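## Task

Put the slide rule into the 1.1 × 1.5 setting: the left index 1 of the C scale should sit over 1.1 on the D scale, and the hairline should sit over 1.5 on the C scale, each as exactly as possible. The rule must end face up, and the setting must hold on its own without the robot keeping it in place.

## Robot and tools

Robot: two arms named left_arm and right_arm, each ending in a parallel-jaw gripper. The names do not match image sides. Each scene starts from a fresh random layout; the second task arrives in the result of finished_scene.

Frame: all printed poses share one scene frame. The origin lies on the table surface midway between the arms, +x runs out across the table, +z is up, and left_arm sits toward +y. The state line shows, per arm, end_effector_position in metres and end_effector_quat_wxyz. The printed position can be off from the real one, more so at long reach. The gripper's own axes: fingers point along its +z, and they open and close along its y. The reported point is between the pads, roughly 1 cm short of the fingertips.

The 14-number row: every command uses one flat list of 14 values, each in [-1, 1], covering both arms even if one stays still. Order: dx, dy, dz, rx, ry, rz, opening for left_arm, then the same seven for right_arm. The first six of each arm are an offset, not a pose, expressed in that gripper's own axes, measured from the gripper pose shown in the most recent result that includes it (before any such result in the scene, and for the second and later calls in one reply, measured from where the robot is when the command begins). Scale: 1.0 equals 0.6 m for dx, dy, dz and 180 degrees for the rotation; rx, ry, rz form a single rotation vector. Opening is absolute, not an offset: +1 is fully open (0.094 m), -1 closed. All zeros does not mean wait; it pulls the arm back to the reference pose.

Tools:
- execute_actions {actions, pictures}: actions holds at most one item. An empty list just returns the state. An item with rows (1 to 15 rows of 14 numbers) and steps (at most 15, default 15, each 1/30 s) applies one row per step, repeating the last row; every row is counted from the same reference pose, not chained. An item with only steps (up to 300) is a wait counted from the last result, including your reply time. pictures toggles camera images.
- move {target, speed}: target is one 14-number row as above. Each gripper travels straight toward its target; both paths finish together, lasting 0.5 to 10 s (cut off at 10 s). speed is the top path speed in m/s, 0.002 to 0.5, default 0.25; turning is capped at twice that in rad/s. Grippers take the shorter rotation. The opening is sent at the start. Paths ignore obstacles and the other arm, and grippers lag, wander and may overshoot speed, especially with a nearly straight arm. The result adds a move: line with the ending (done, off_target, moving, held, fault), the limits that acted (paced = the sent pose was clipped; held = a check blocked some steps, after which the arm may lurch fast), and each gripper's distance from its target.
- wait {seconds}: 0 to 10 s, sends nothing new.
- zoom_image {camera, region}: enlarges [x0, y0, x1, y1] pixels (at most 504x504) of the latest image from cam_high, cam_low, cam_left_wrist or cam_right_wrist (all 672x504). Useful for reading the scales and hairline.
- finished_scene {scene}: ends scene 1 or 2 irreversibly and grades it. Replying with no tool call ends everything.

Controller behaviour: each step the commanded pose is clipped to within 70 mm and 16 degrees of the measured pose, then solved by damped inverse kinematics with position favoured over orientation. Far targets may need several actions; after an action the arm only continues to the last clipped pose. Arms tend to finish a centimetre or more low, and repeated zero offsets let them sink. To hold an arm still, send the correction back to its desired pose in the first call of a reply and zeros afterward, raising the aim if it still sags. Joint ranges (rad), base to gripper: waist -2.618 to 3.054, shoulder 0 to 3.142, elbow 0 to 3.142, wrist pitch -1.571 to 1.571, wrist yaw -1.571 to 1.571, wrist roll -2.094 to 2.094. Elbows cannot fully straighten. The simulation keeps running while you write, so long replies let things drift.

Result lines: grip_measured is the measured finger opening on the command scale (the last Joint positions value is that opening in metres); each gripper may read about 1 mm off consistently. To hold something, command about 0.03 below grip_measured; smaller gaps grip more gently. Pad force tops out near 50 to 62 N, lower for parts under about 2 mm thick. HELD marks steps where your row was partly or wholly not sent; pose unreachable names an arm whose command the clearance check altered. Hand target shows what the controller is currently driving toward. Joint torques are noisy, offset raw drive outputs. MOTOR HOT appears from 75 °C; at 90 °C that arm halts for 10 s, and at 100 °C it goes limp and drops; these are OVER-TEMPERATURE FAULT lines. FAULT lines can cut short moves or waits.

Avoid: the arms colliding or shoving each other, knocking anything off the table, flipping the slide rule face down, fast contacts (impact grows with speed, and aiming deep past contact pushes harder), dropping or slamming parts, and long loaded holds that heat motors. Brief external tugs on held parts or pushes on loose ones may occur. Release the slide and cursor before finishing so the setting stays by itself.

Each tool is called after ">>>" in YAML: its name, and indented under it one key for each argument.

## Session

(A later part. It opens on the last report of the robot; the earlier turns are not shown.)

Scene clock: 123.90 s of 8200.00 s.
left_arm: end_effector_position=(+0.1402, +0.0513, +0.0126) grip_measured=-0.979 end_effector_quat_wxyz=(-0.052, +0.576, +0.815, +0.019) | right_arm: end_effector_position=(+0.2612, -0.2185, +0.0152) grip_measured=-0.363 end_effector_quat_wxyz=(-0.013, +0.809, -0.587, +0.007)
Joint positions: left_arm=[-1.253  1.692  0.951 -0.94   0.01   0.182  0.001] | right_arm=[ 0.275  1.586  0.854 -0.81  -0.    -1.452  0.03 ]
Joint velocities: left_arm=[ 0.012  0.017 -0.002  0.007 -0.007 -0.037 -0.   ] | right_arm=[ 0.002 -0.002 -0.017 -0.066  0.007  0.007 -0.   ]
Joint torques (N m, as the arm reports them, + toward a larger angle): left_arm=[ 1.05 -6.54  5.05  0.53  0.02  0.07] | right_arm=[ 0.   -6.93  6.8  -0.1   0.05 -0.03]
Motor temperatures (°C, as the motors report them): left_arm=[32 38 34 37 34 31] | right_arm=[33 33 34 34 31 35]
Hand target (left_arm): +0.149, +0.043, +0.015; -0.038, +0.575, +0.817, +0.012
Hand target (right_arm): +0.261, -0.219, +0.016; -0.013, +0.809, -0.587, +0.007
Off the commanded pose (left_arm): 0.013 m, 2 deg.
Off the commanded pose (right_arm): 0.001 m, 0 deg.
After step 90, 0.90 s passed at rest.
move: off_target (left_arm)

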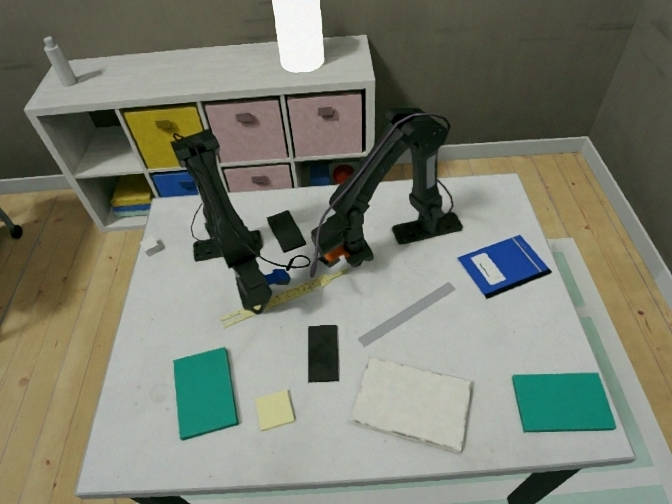

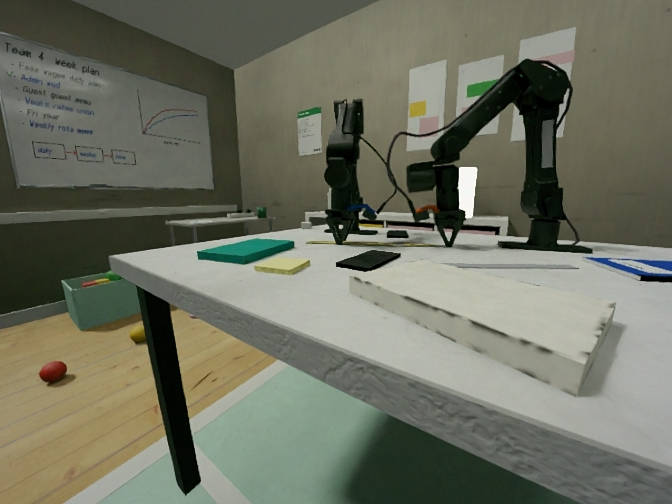

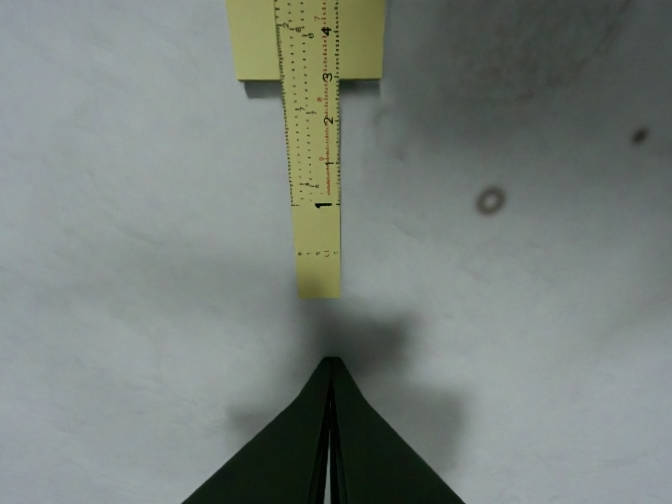

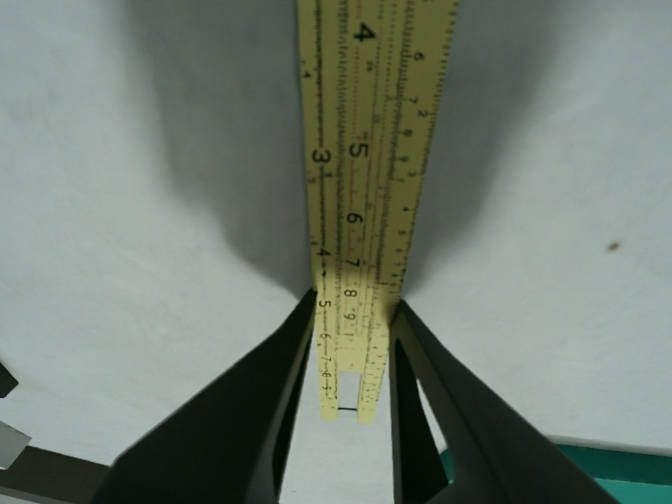

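>>> move:
  target: [0,0.024,-0.004,0,0,0,-1,0,0,-0.002,0,0,0,-0.395]
  speed: 0.1

Scene clock: 128.37 s of 8200.00 s.
left_arm: end_effector_position=(+0.1488, +0.0571, +0.0126) grip_measured=-0.979 end_effector_quat_wxyz=(-0.054, +0.576, +0.815, +0.017) | right_arm: end_effector_position=(+0.2612, -0.2185, +0.0152) grip_measured=-0.363 end_effector_quat_wxyz=(-0.013, +0.809, -0.587, +0.007)
Joint positions: left_arm=[-1.21   1.692  0.951 -0.942  0.01   0.224  0.001] | right_arm=[ 0.275  1.586  0.854 -0.81  -0.    -1.452  0.03 ]
Joint velocities: left_arm=[ 0.017 -0.007  0.007  0.037 -0.066  0.066 -0.001] | right_arm=[-0.012 -0.012  0.012  0.007 -0.081 -0.007  0.   ]
Joint torques (N m, as the arm reports them, + toward a larger angle): left_arm=[ 1.08 -6.65  4.55  0.26 -0.07  0.1 ] | right_arm=[ 0.   -7.02  6.67 -0.07  0.04 -0.03]
Motor temperatures (°C, as the motors report them): left_arm=[32 38 34 37 34 31] | right_arm=[33 33 34 34 31 35]
Hand target (left_arm): +0.154, +0.056, +0.014; -0.053, +0.576, +0.815, +0.019
Hand target (right_arm): +0.261, -0.219, +0.016; -0.013, +0.809, -0.587, +0.007
Off the commanded pose (left_arm): 0.006 m, 0 deg.
Off the commanded pose (right_arm): 0.001 m, 0 deg.
After step 90, 0.77 s passed at rest.
move: done

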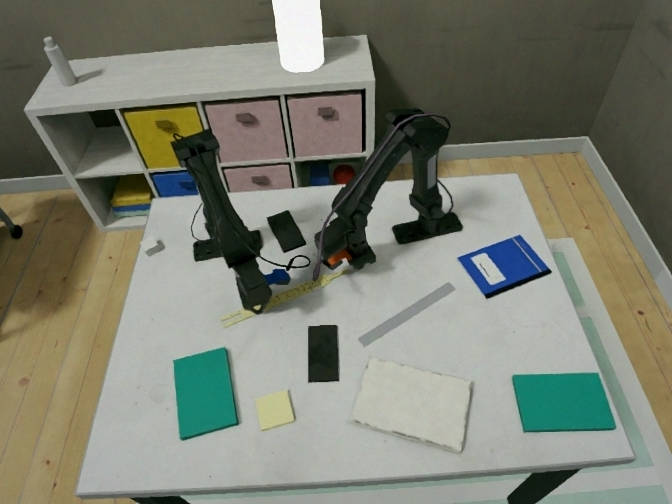

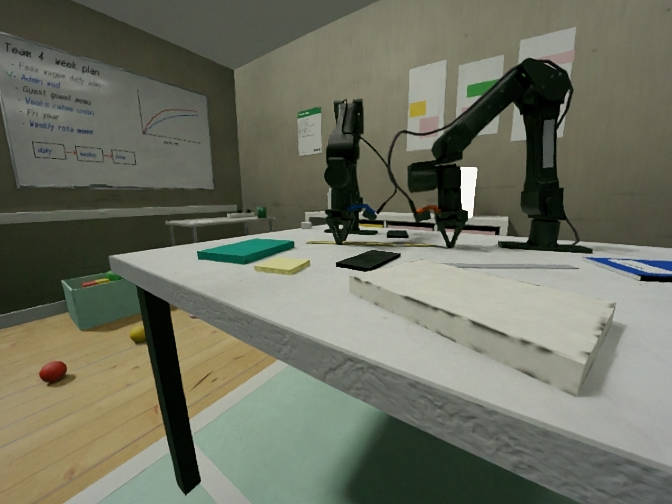

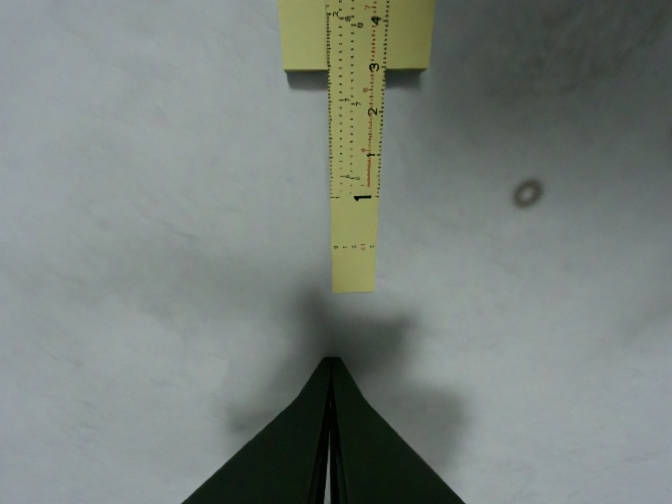

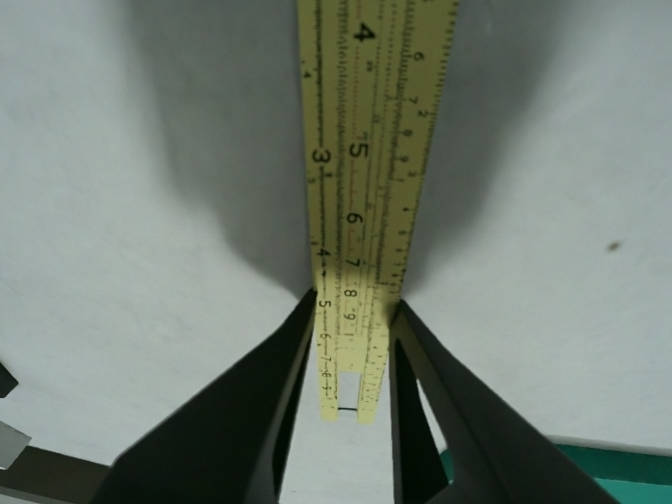

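>>> move:
  target: [0,-0.018,-0.003,0,0,0,-1,0,0,-0.002,0,0,0,-0.395]
  speed: 0.05

Scene clock: 131.67 s of 8200.00 s.
left_arm: end_effector_position=(+0.1429, +0.0535, +0.0126) grip_measured=-0.979 end_effector_quat_wxyz=(-0.053, +0.576, +0.816, +0.019) | right_arm: end_effector_position=(+0.2612, -0.2185, +0.0152) grip_measured=-0.363 end_effector_quat_wxyz=(-0.013, +0.809, -0.587, +0.007)
Joint positions: left_arm=[-1.239  1.692  0.951 -0.942  0.009  0.194  0.001] | right_arm=[ 0.275  1.586  0.854 -0.81  -0.    -1.452  0.03 ]
Joint velocities: left_arm=[-0.046 -0.007 -0.007 -0.051  0.007 -0.051 -0.001] | right_arm=[-0.012  0.002 -0.002 -0.007  0.007  0.022 -0.001]
Joint torques (N m, as the arm reports them, + toward a larger angle): left_arm=[-0.96 -8.27  2.99  0.27  0.11 -0.11] | right_arm=[ 0.1  -6.87  6.85 -0.07  0.01  0.07]
Motor temperatures (°C, as the motors report them): left_arm=[32 38 34 37 34 31] | right_arm=[33 33 34 34 31 35]
Hand target (left_arm): +0.139, +0.053, +0.015; -0.054, +0.576, +0.815, +0.017
Hand target (right_arm): +0.261, -0.219, +0.016; -0.013, +0.809, -0.587, +0.007
Off the commanded pose (left_arm): 0.005 m, 0 deg.
Off the commanded pose (right_arm): 0.001 m, 0 deg.
move: done

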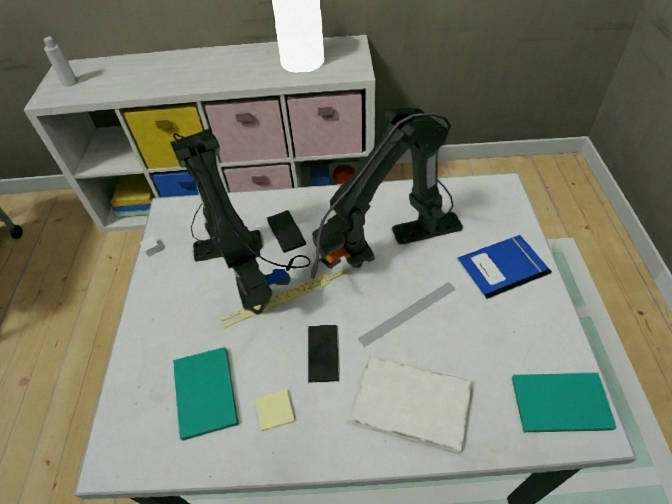

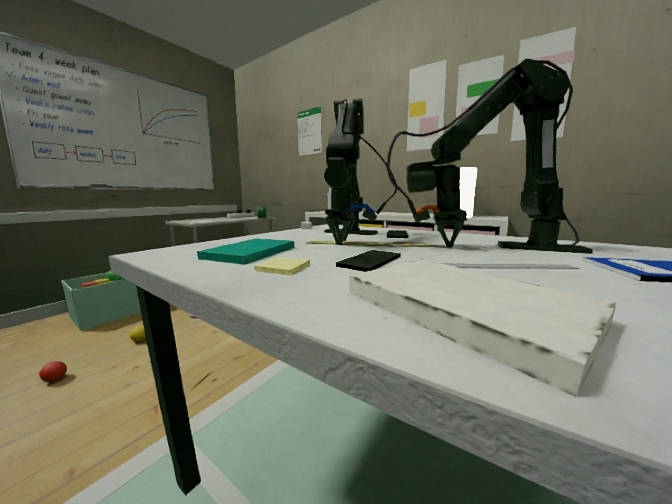

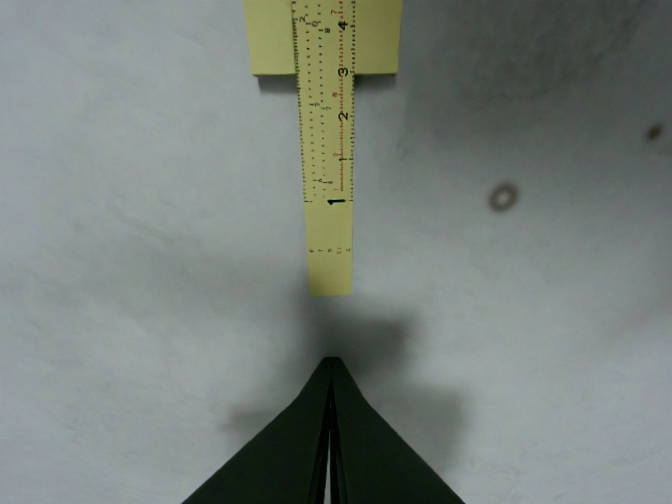

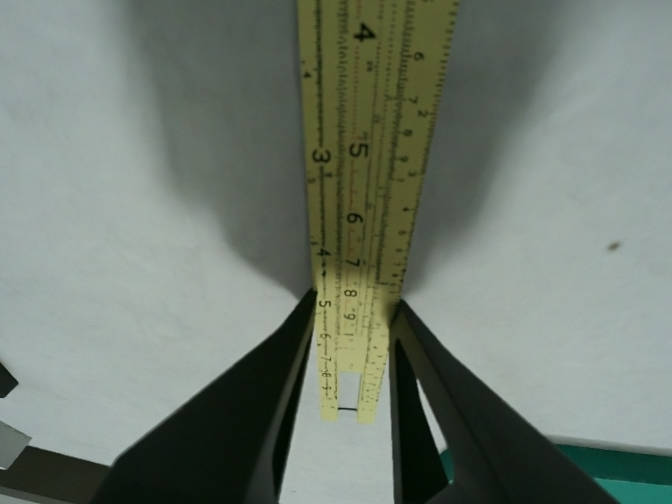

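>>> move:
  target: [-0.075,0,-0.003,0,0,0,-1,0,0,-0.002,0,0,0,-0.395]
  speed: 0.03

Scene clock: 135.10 s of 8200.00 s.
left_arm: end_effector_position=(+0.1537, +0.0288, +0.0133) grip_measured=-0.979 end_effector_quat_wxyz=(-0.075, +0.572, +0.816, +0.030) | right_arm: end_effector_position=(+0.2612, -0.2187, +0.0152) grip_measured=-0.363 end_effector_quat_wxyz=(-0.013, +0.809, -0.587, +0.007)
Joint positions: left_arm=[-1.252  1.83   1.115 -1.017  0.009  0.175  0.001] | right_arm=[ 0.275  1.586  0.854 -0.81   0.001 -1.452  0.03 ]
Joint velocities: left_arm=[-0.022  0.002 -0.002 -0.007 -0.051 -0.051 -0.001] | right_arm=[-0.012 -0.012  0.017  0.051  0.007 -0.022 -0.   ]
Joint torques (N m, as the arm reports them, + toward a larger angle): left_arm=[-1.18 -7.17  4.84  0.74  0.08 -0.08] | right_arm=[-0.11 -6.85  6.79 -0.05 -0.04  0.  ]
Motor temperatures (°C, as the motors report them): left_arm=[32 38 34 37 34 31] | right_arm=[33 33 34 34 31 35]
Hand target (left_arm): +0.158, +0.012, +0.011; -0.053, +0.576, +0.816, +0.018
Hand target (right_arm): +0.261, -0.219, +0.016; -0.013, +0.809, -0.587, +0.007
Off the commanded pose (left_arm): 0.019 m, 3 deg.
Off the commanded pose (right_arm): 0.001 m, 0 deg.
move: off_target (left_arm)

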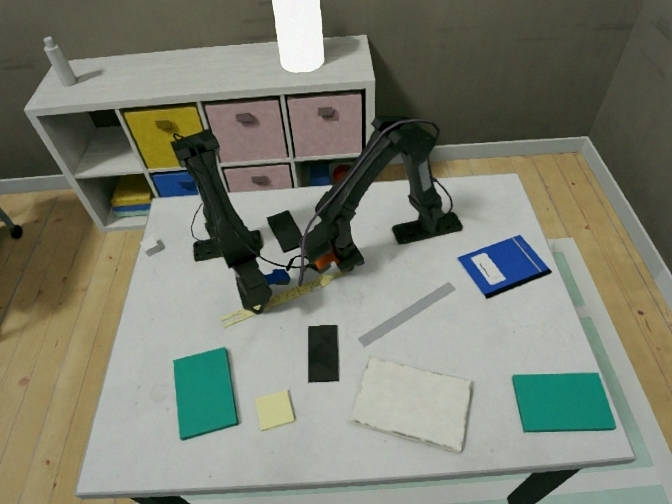

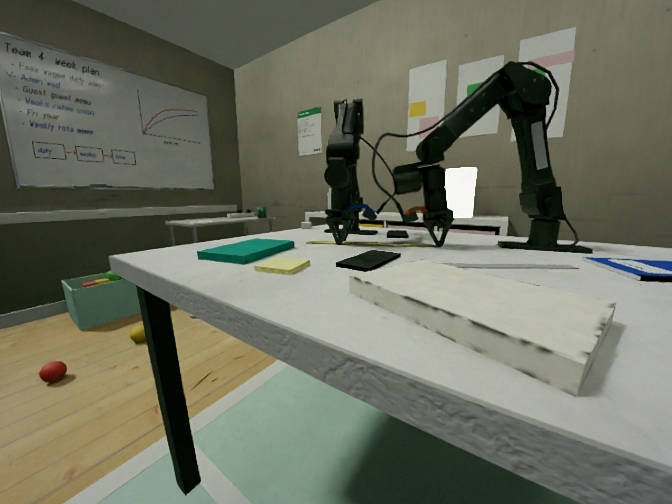

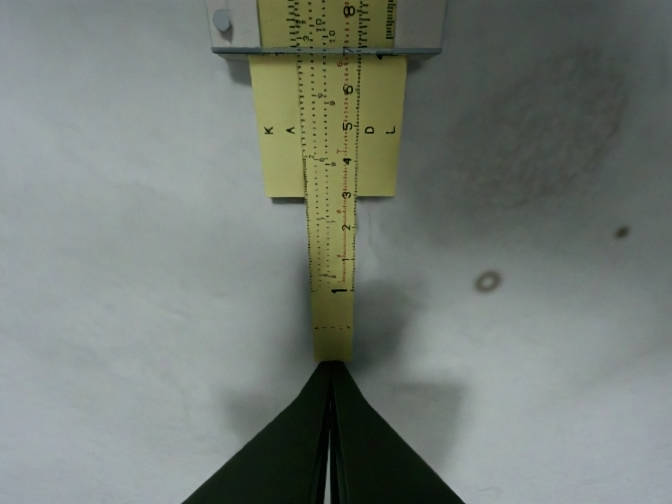

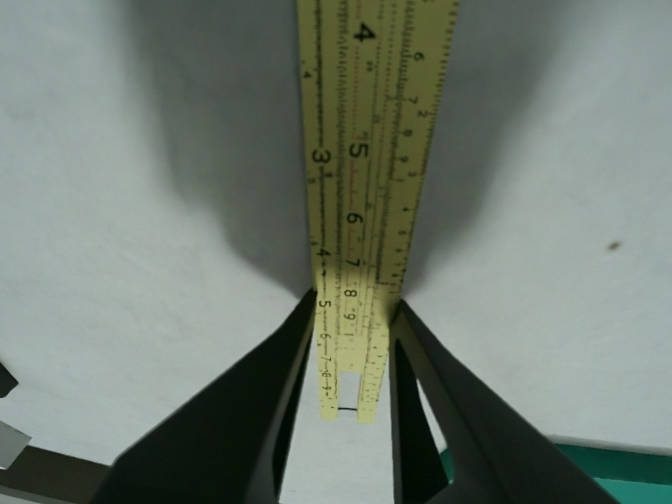

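>>> move:
  target: [-0.06,0,-0.002,0,0,0,-1,0,0,-0.002,0,0,0,-0.395]
  speed: 0.03

Scene clock: 139.17 s of 8200.00 s.
left_arm: end_effector_position=(+0.1552, +0.0255, +0.0144) grip_measured=-0.979 end_effector_quat_wxyz=(-0.122, +0.566, +0.813, +0.055) | right_arm: end_effector_position=(+0.2623, -0.2209, +0.0152) grip_measured=-0.363 end_effector_quat_wxyz=(-0.009, +0.809, -0.587, +0.013)
Joint positions: left_arm=[-1.255  1.939  1.243 -1.142  0.005  0.165  0.001] | right_arm=[ 0.275  1.586  0.854 -0.81   0.015 -1.452  0.03 ]
Joint velocities: left_arm=[-0.017  0.002  0.027  0.007 -0.037 -0.022 -0.001] | right_arm=[-0.007 -0.022  0.017  0.007  0.037 -0.022 -0.   ]
Joint torques (N m, as the arm reports them, + toward a larger angle): left_arm=[-1.28 -8.7   5.47  0.93  0.08 -0.08] | right_arm=[ 0.14 -6.79  7.02 -0.15 -0.16 -0.03]
Motor temperatures (°C, as the motors report them): left_arm=[32 38 34 37 34 31] | right_arm=[33 34 34 34 31 35]
Hand target (left_arm): +0.166, -0.004, +0.012; -0.075, +0.572, +0.816, +0.030
Hand target (right_arm): +0.261, -0.219, +0.016; -0.013, +0.809, -0.587, +0.007
Off the commanded pose (left_arm): 0.033 m, 6 deg.
Off the commanded pose (right_arm): 0.003 m, 1 deg.
move: off_target (left_arm)

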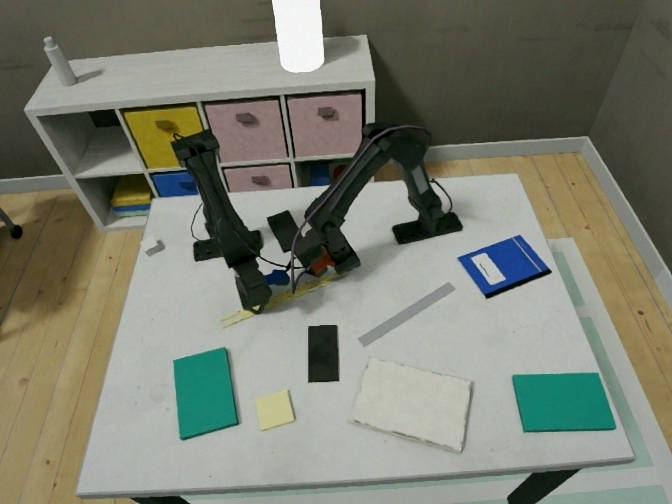

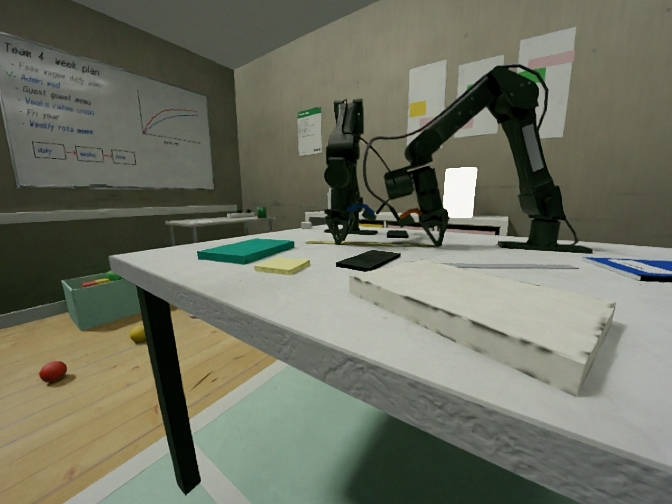

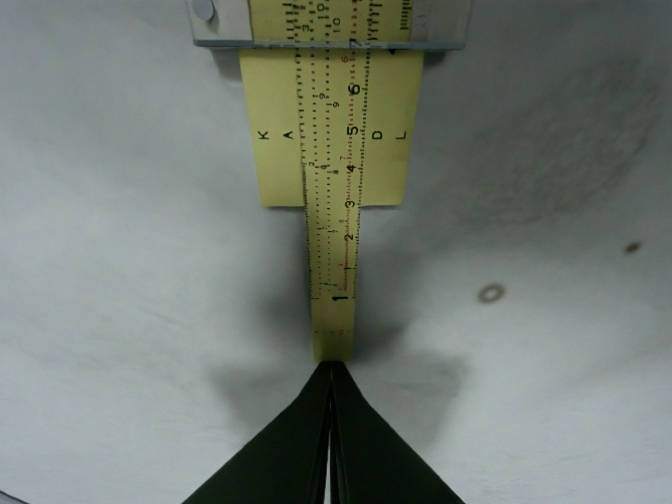

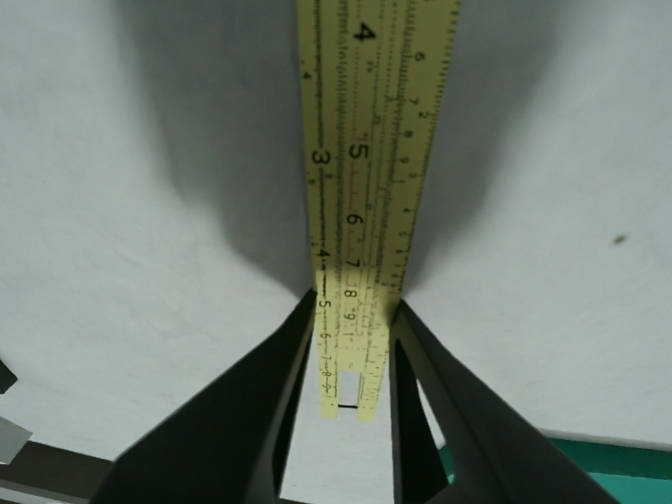

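>>> move:
  target: [-0.04,0,0.0,0,0,0,-1,0,0,0,0,0,0,-0.372]
  speed: 0.03

Scene clock: 145.57 s of 8200.00 s.
left_arm: end_effector_position=(+0.1552, +0.0256, +0.0147) grip_measured=-0.979 end_effector_quat_wxyz=(-0.155, +0.562, +0.810, +0.071) | right_arm: end_effector_position=(+0.2624, -0.2211, +0.0152) grip_measured=-0.361 end_effector_quat_wxyz=(-0.009, +0.809, -0.587, +0.014)
Joint positions: left_arm=[-1.255  2.009  1.321 -1.227  0.005  0.162  0.001] | right_arm=[ 0.275  1.586  0.854 -0.81   0.016 -1.452  0.03 ]
Joint velocities: left_arm=[-0.007  0.007 -0.027 -0.022 -0.007 -0.051 -0.   ] | right_arm=[ 0.017 -0.007 -0.002 -0.022 -0.11   0.037  0.001]
Joint torques (N m, as the arm reports them, + toward a larger angle): left_arm=[-0.92 -8.96  4.89  0.55  0.04 -0.09] | right_arm=[-0.1  -6.71  6.6  -0.02 -0.03  0.03]
Motor temperatures (°C, as the motors report them): left_arm=[32 38 34 37 34 31] | right_arm=[33 34 34 34 31 35]
Hand target (left_arm): +0.163, +0.004, +0.010; -0.122, +0.566, +0.813, +0.055
Hand target (right_arm): +0.262, -0.221, +0.015; -0.009, +0.809, -0.587, +0.013
Off the commanded pose (left_arm): 0.024 m, 4 deg.
Off the commanded pose (right_arm): 0.000 m, 0 deg.
After step 90, 2.37 s passed at rest.
move: off_target (left_arm)

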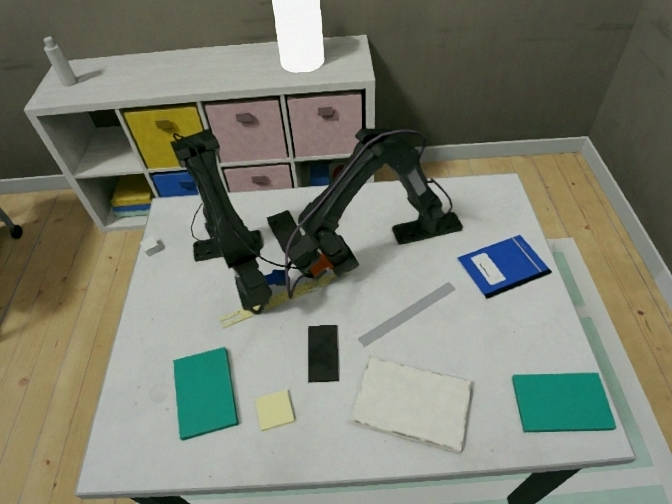

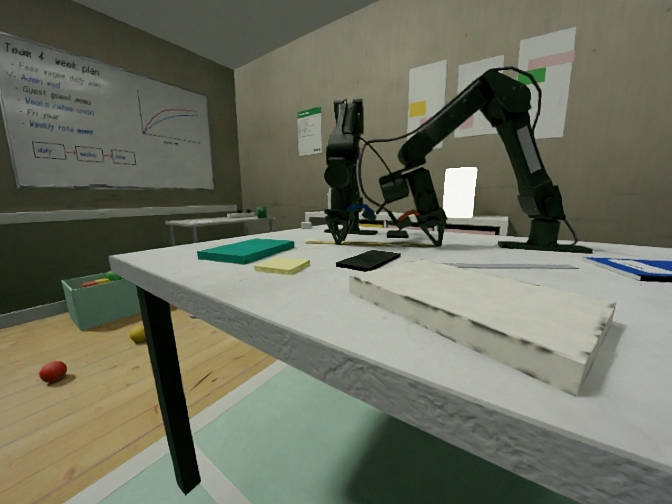

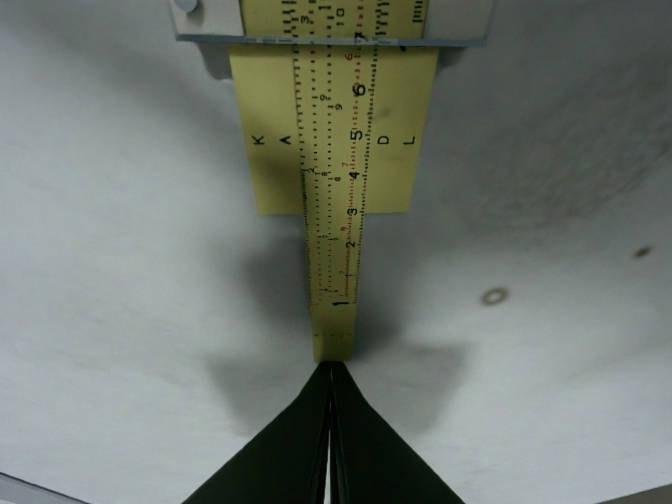

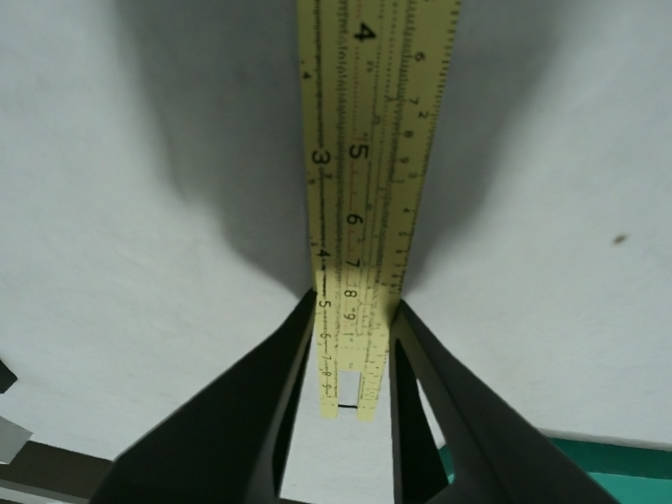

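>>> move:
  target: [0.05,0,0.0,0,-0.277,0,-1,0,0,0,0,0,0,-0.385]
  speed: 0.05

Scene clock: 162.40 s of 8200.00 s.
left_arm: end_effector_position=(+0.1410, +0.0559, +0.0154) grip_measured=-0.979 end_effector_quat_wxyz=(+0.186, +0.538, +0.808, -0.155) | right_arm: end_effector_position=(+0.2624, -0.2211, +0.0152) grip_measured=-0.364 end_effector_quat_wxyz=(-0.009, +0.809, -0.587, +0.014)
Joint positions: left_arm=[-1.125  1.144  0.393 -0.357  0.167  0.214  0.001] | right_arm=[ 0.275  1.586  0.854 -0.81   0.016 -1.452  0.03 ]
Joint velocities: left_arm=[-0.017  0.007 -0.017  0.022  0.022  0.051 -0.001] | right_arm=[-0.007 -0.002  0.012  0.007  0.022  0.066  0.   ]
Joint torques (N m, as the arm reports them, + toward a larger angle): left_arm=[ 1.02 -4.97  3.71  1.6   0.25  0.08] | right_arm=[ 0.04 -6.7   6.53 -0.04  0.03  0.07]
Motor temperatures (°C, as the motors report them): left_arm=[32 39 34 37 34 31] | right_arm=[33 34 34 34 31 35]
Hand target (left_arm): +0.145, +0.052, +0.022; +0.204, +0.536, +0.803, -0.165
Hand target (right_arm): +0.262, -0.221, +0.015; -0.009, +0.809, -0.587, +0.014
Off the commanded pose (left_arm): 0.011 m, 3 deg.
Off the commanded pose (right_arm): 0.000 m, 0 deg.
After step 90, 4.87 s passed at rest.
move: off_target (left_arm)

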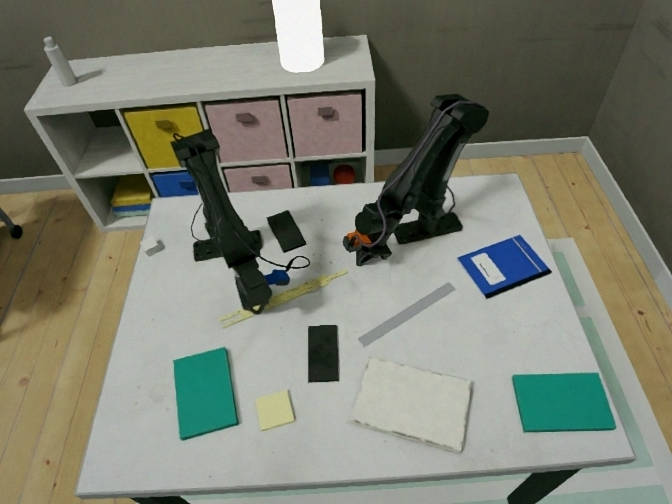

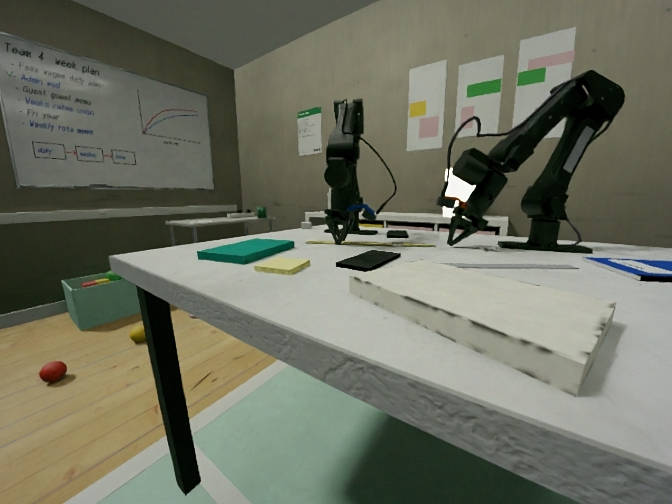

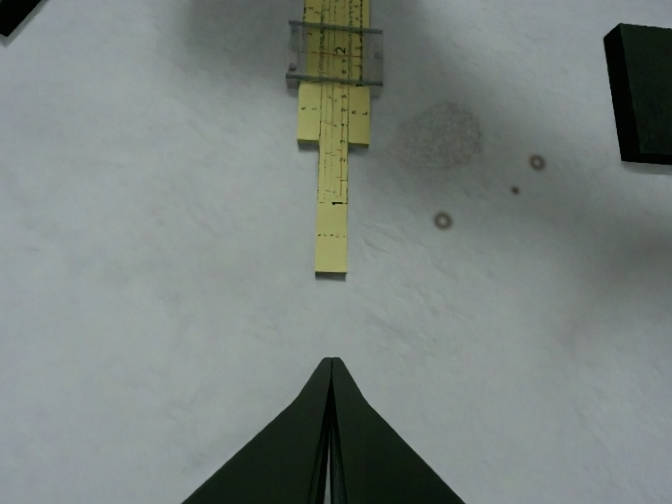

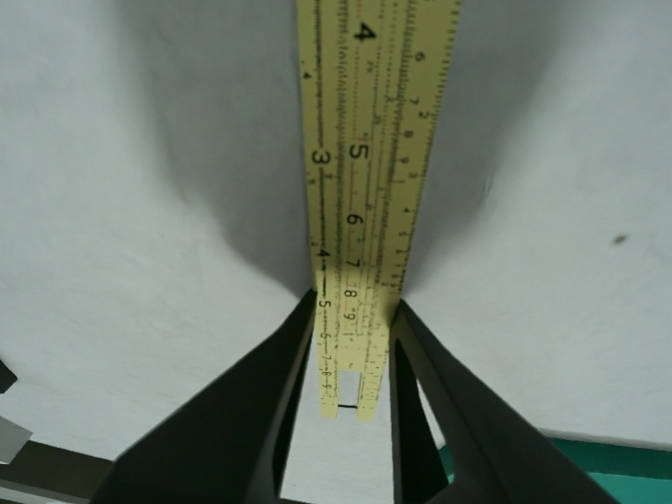

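>>> move:
  target: [-0.103,0,0.055,0,0,0,-1,0,0,0,0,0,0,-0.385]
  speed: 0.03

Scene clock: 168.23 s of 8200.00 s.
left_arm: end_effector_position=(+0.1610, +0.0094, +0.0132) grip_measured=-0.979 end_effector_quat_wxyz=(+0.165, +0.536, +0.815, -0.145) | right_arm: end_effector_position=(+0.2673, -0.2333, +0.0158) grip_measured=-0.364 end_effector_quat_wxyz=(+0.009, +0.808, -0.588, +0.044)
Joint positions: left_arm=[-1.187  1.424  0.588 -0.312  0.134  0.151  0.001] | right_arm=[ 0.273  1.586  0.854 -0.812  0.086 -1.452  0.03 ]
Joint velocities: left_arm=[ 0.007 -0.002  0.012  0.007 -0.007 -0.051  0.   ] | right_arm=[ 0.017 -0.002  0.002 -0.022 -0.007  0.066  0.   ]
Joint torques (N m, as the arm reports them, + toward a larger angle): left_arm=[-1.43 -2.6   5.45  2.02  0.07 -0.08] | right_arm=[ 0.54 -6.72  6.82 -0.01 -0.65 -0.02]
Motor temperatures (°C, as the motors report them): left_arm=[32 38 34 38 34 31] | right_arm=[33 34 34 34 31 35]
Hand target (left_arm): +0.167, -0.008, +0.017; +0.186, +0.538, +0.807, -0.156
Hand target (right_arm): +0.263, -0.221, +0.016; -0.008, +0.809, -0.587, +0.015
Off the commanded pose (left_arm): 0.020 m, 3 deg.
Off the commanded pose (right_arm): 0.013 m, 4 deg.
After step 90, 0.30 s passed at rest.
move: off_target (left_arm, right_arm)

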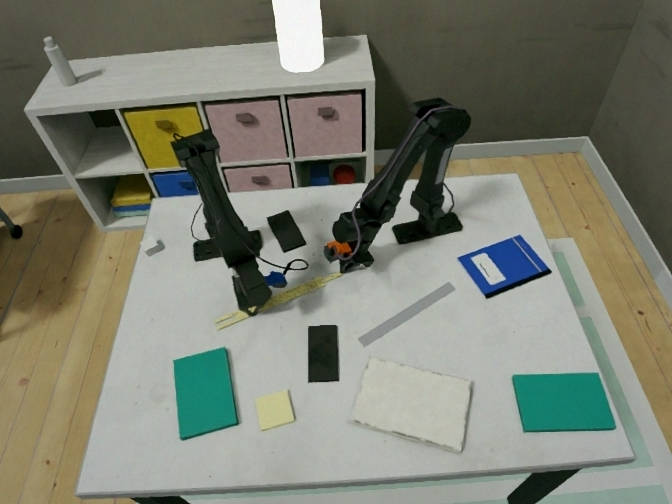

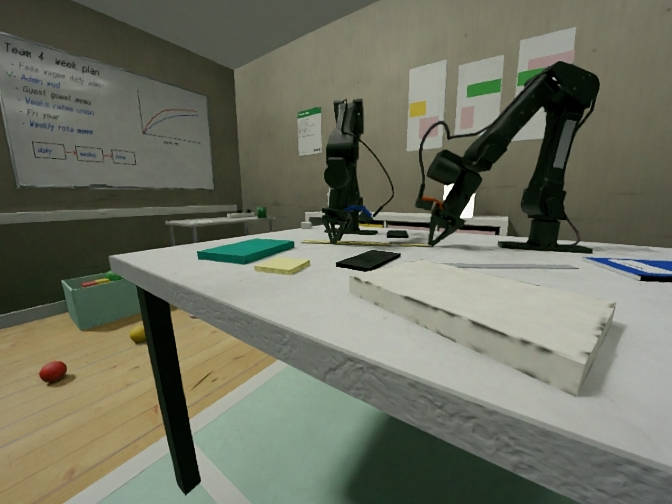

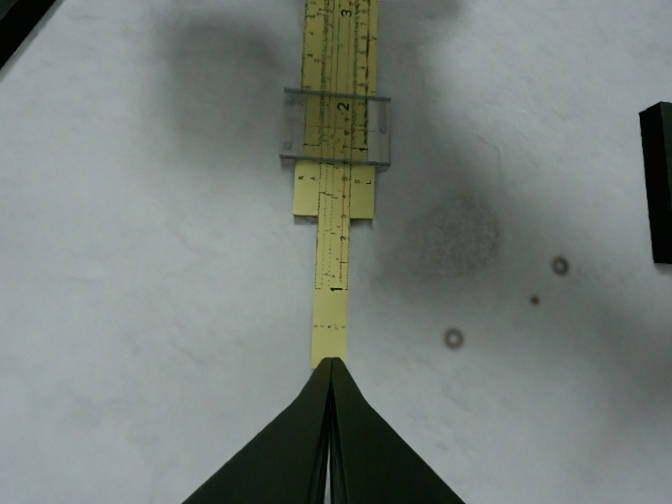

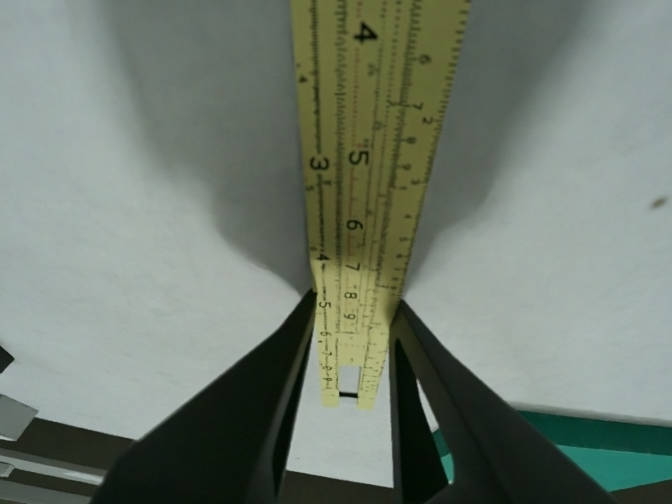

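>>> move:
  target: [-0.05,0,0.024,0,0,0,-1,-0.04,0,-0.002,0,0,0,-0.385]
  speed: 0.02

Scene clock: 174.23 s of 8200.00 s.
left_arm: end_effector_position=(+0.1633, +0.0055, +0.0131) grip_measured=-0.980 end_effector_quat_wxyz=(+0.132, +0.533, +0.826, -0.127) | right_arm: end_effector_position=(+0.2650, -0.2347, +0.0181) grip_measured=-0.364 end_effector_quat_wxyz=(+0.034, +0.803, -0.590, +0.085)
Joint positions: left_arm=[-1.193  1.495  0.683 -0.412  0.125  0.135  0.001] | right_arm=[ 0.34   1.586  0.854 -0.829  0.183 -1.376  0.03 ]
Joint velocities: left_arm=[-0.017  0.002  0.002  0.007  0.007  0.007 -0.   ] | right_arm=[ 0.017 -0.007  0.007 -0.022 -0.007 -0.007 -0.001]
Joint torques (N m, as the arm reports them, + toward a larger angle): left_arm=[-1.55 -2.37  5.19  2.31  0.1  -0.1 ] | right_arm=[ 2.18 -5.01  8.2   0.01 -0.79  0.09]
Motor temperatures (°C, as the motors report them): left_arm=[32 38 34 39 34 31] | right_arm=[33 34 34 34 31 35]
Hand target (left_arm): +0.173, -0.019, +0.016; +0.165, +0.536, +0.815, -0.145
Hand target (right_arm): +0.260, -0.211, +0.016; +0.010, +0.808, -0.588, +0.044
Off the commanded pose (left_arm): 0.029 m, 5 deg.
Off the commanded pose (right_arm): 0.025 m, 5 deg.
After step 90, 1.10 s passed at rest.
move: off_target (left_arm, right_arm)

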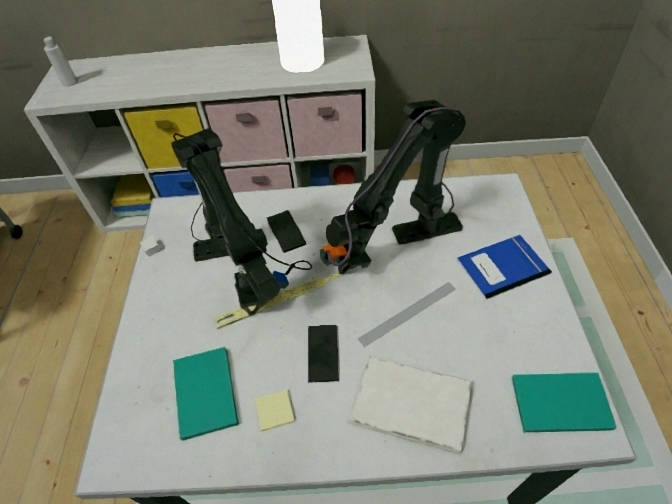

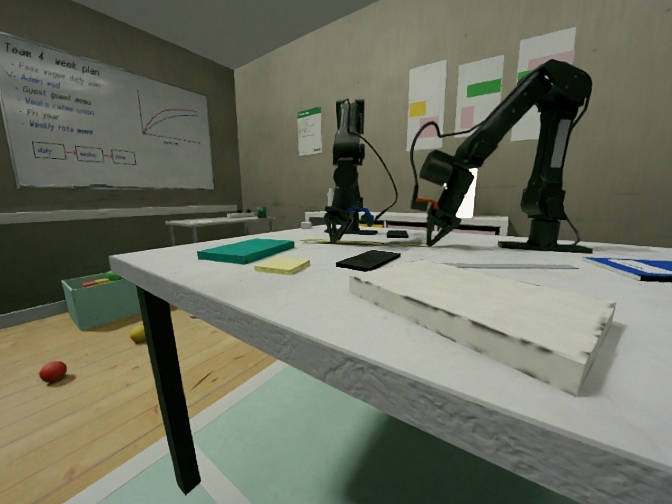

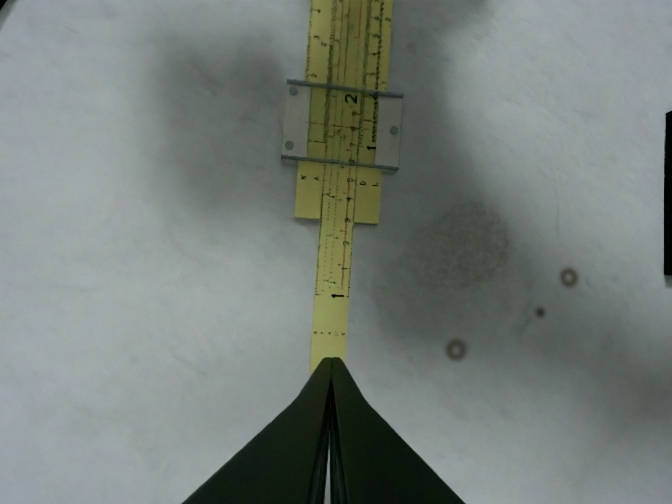

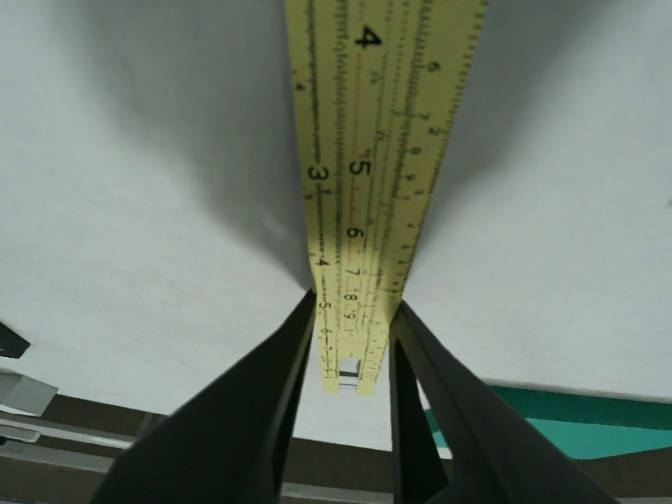

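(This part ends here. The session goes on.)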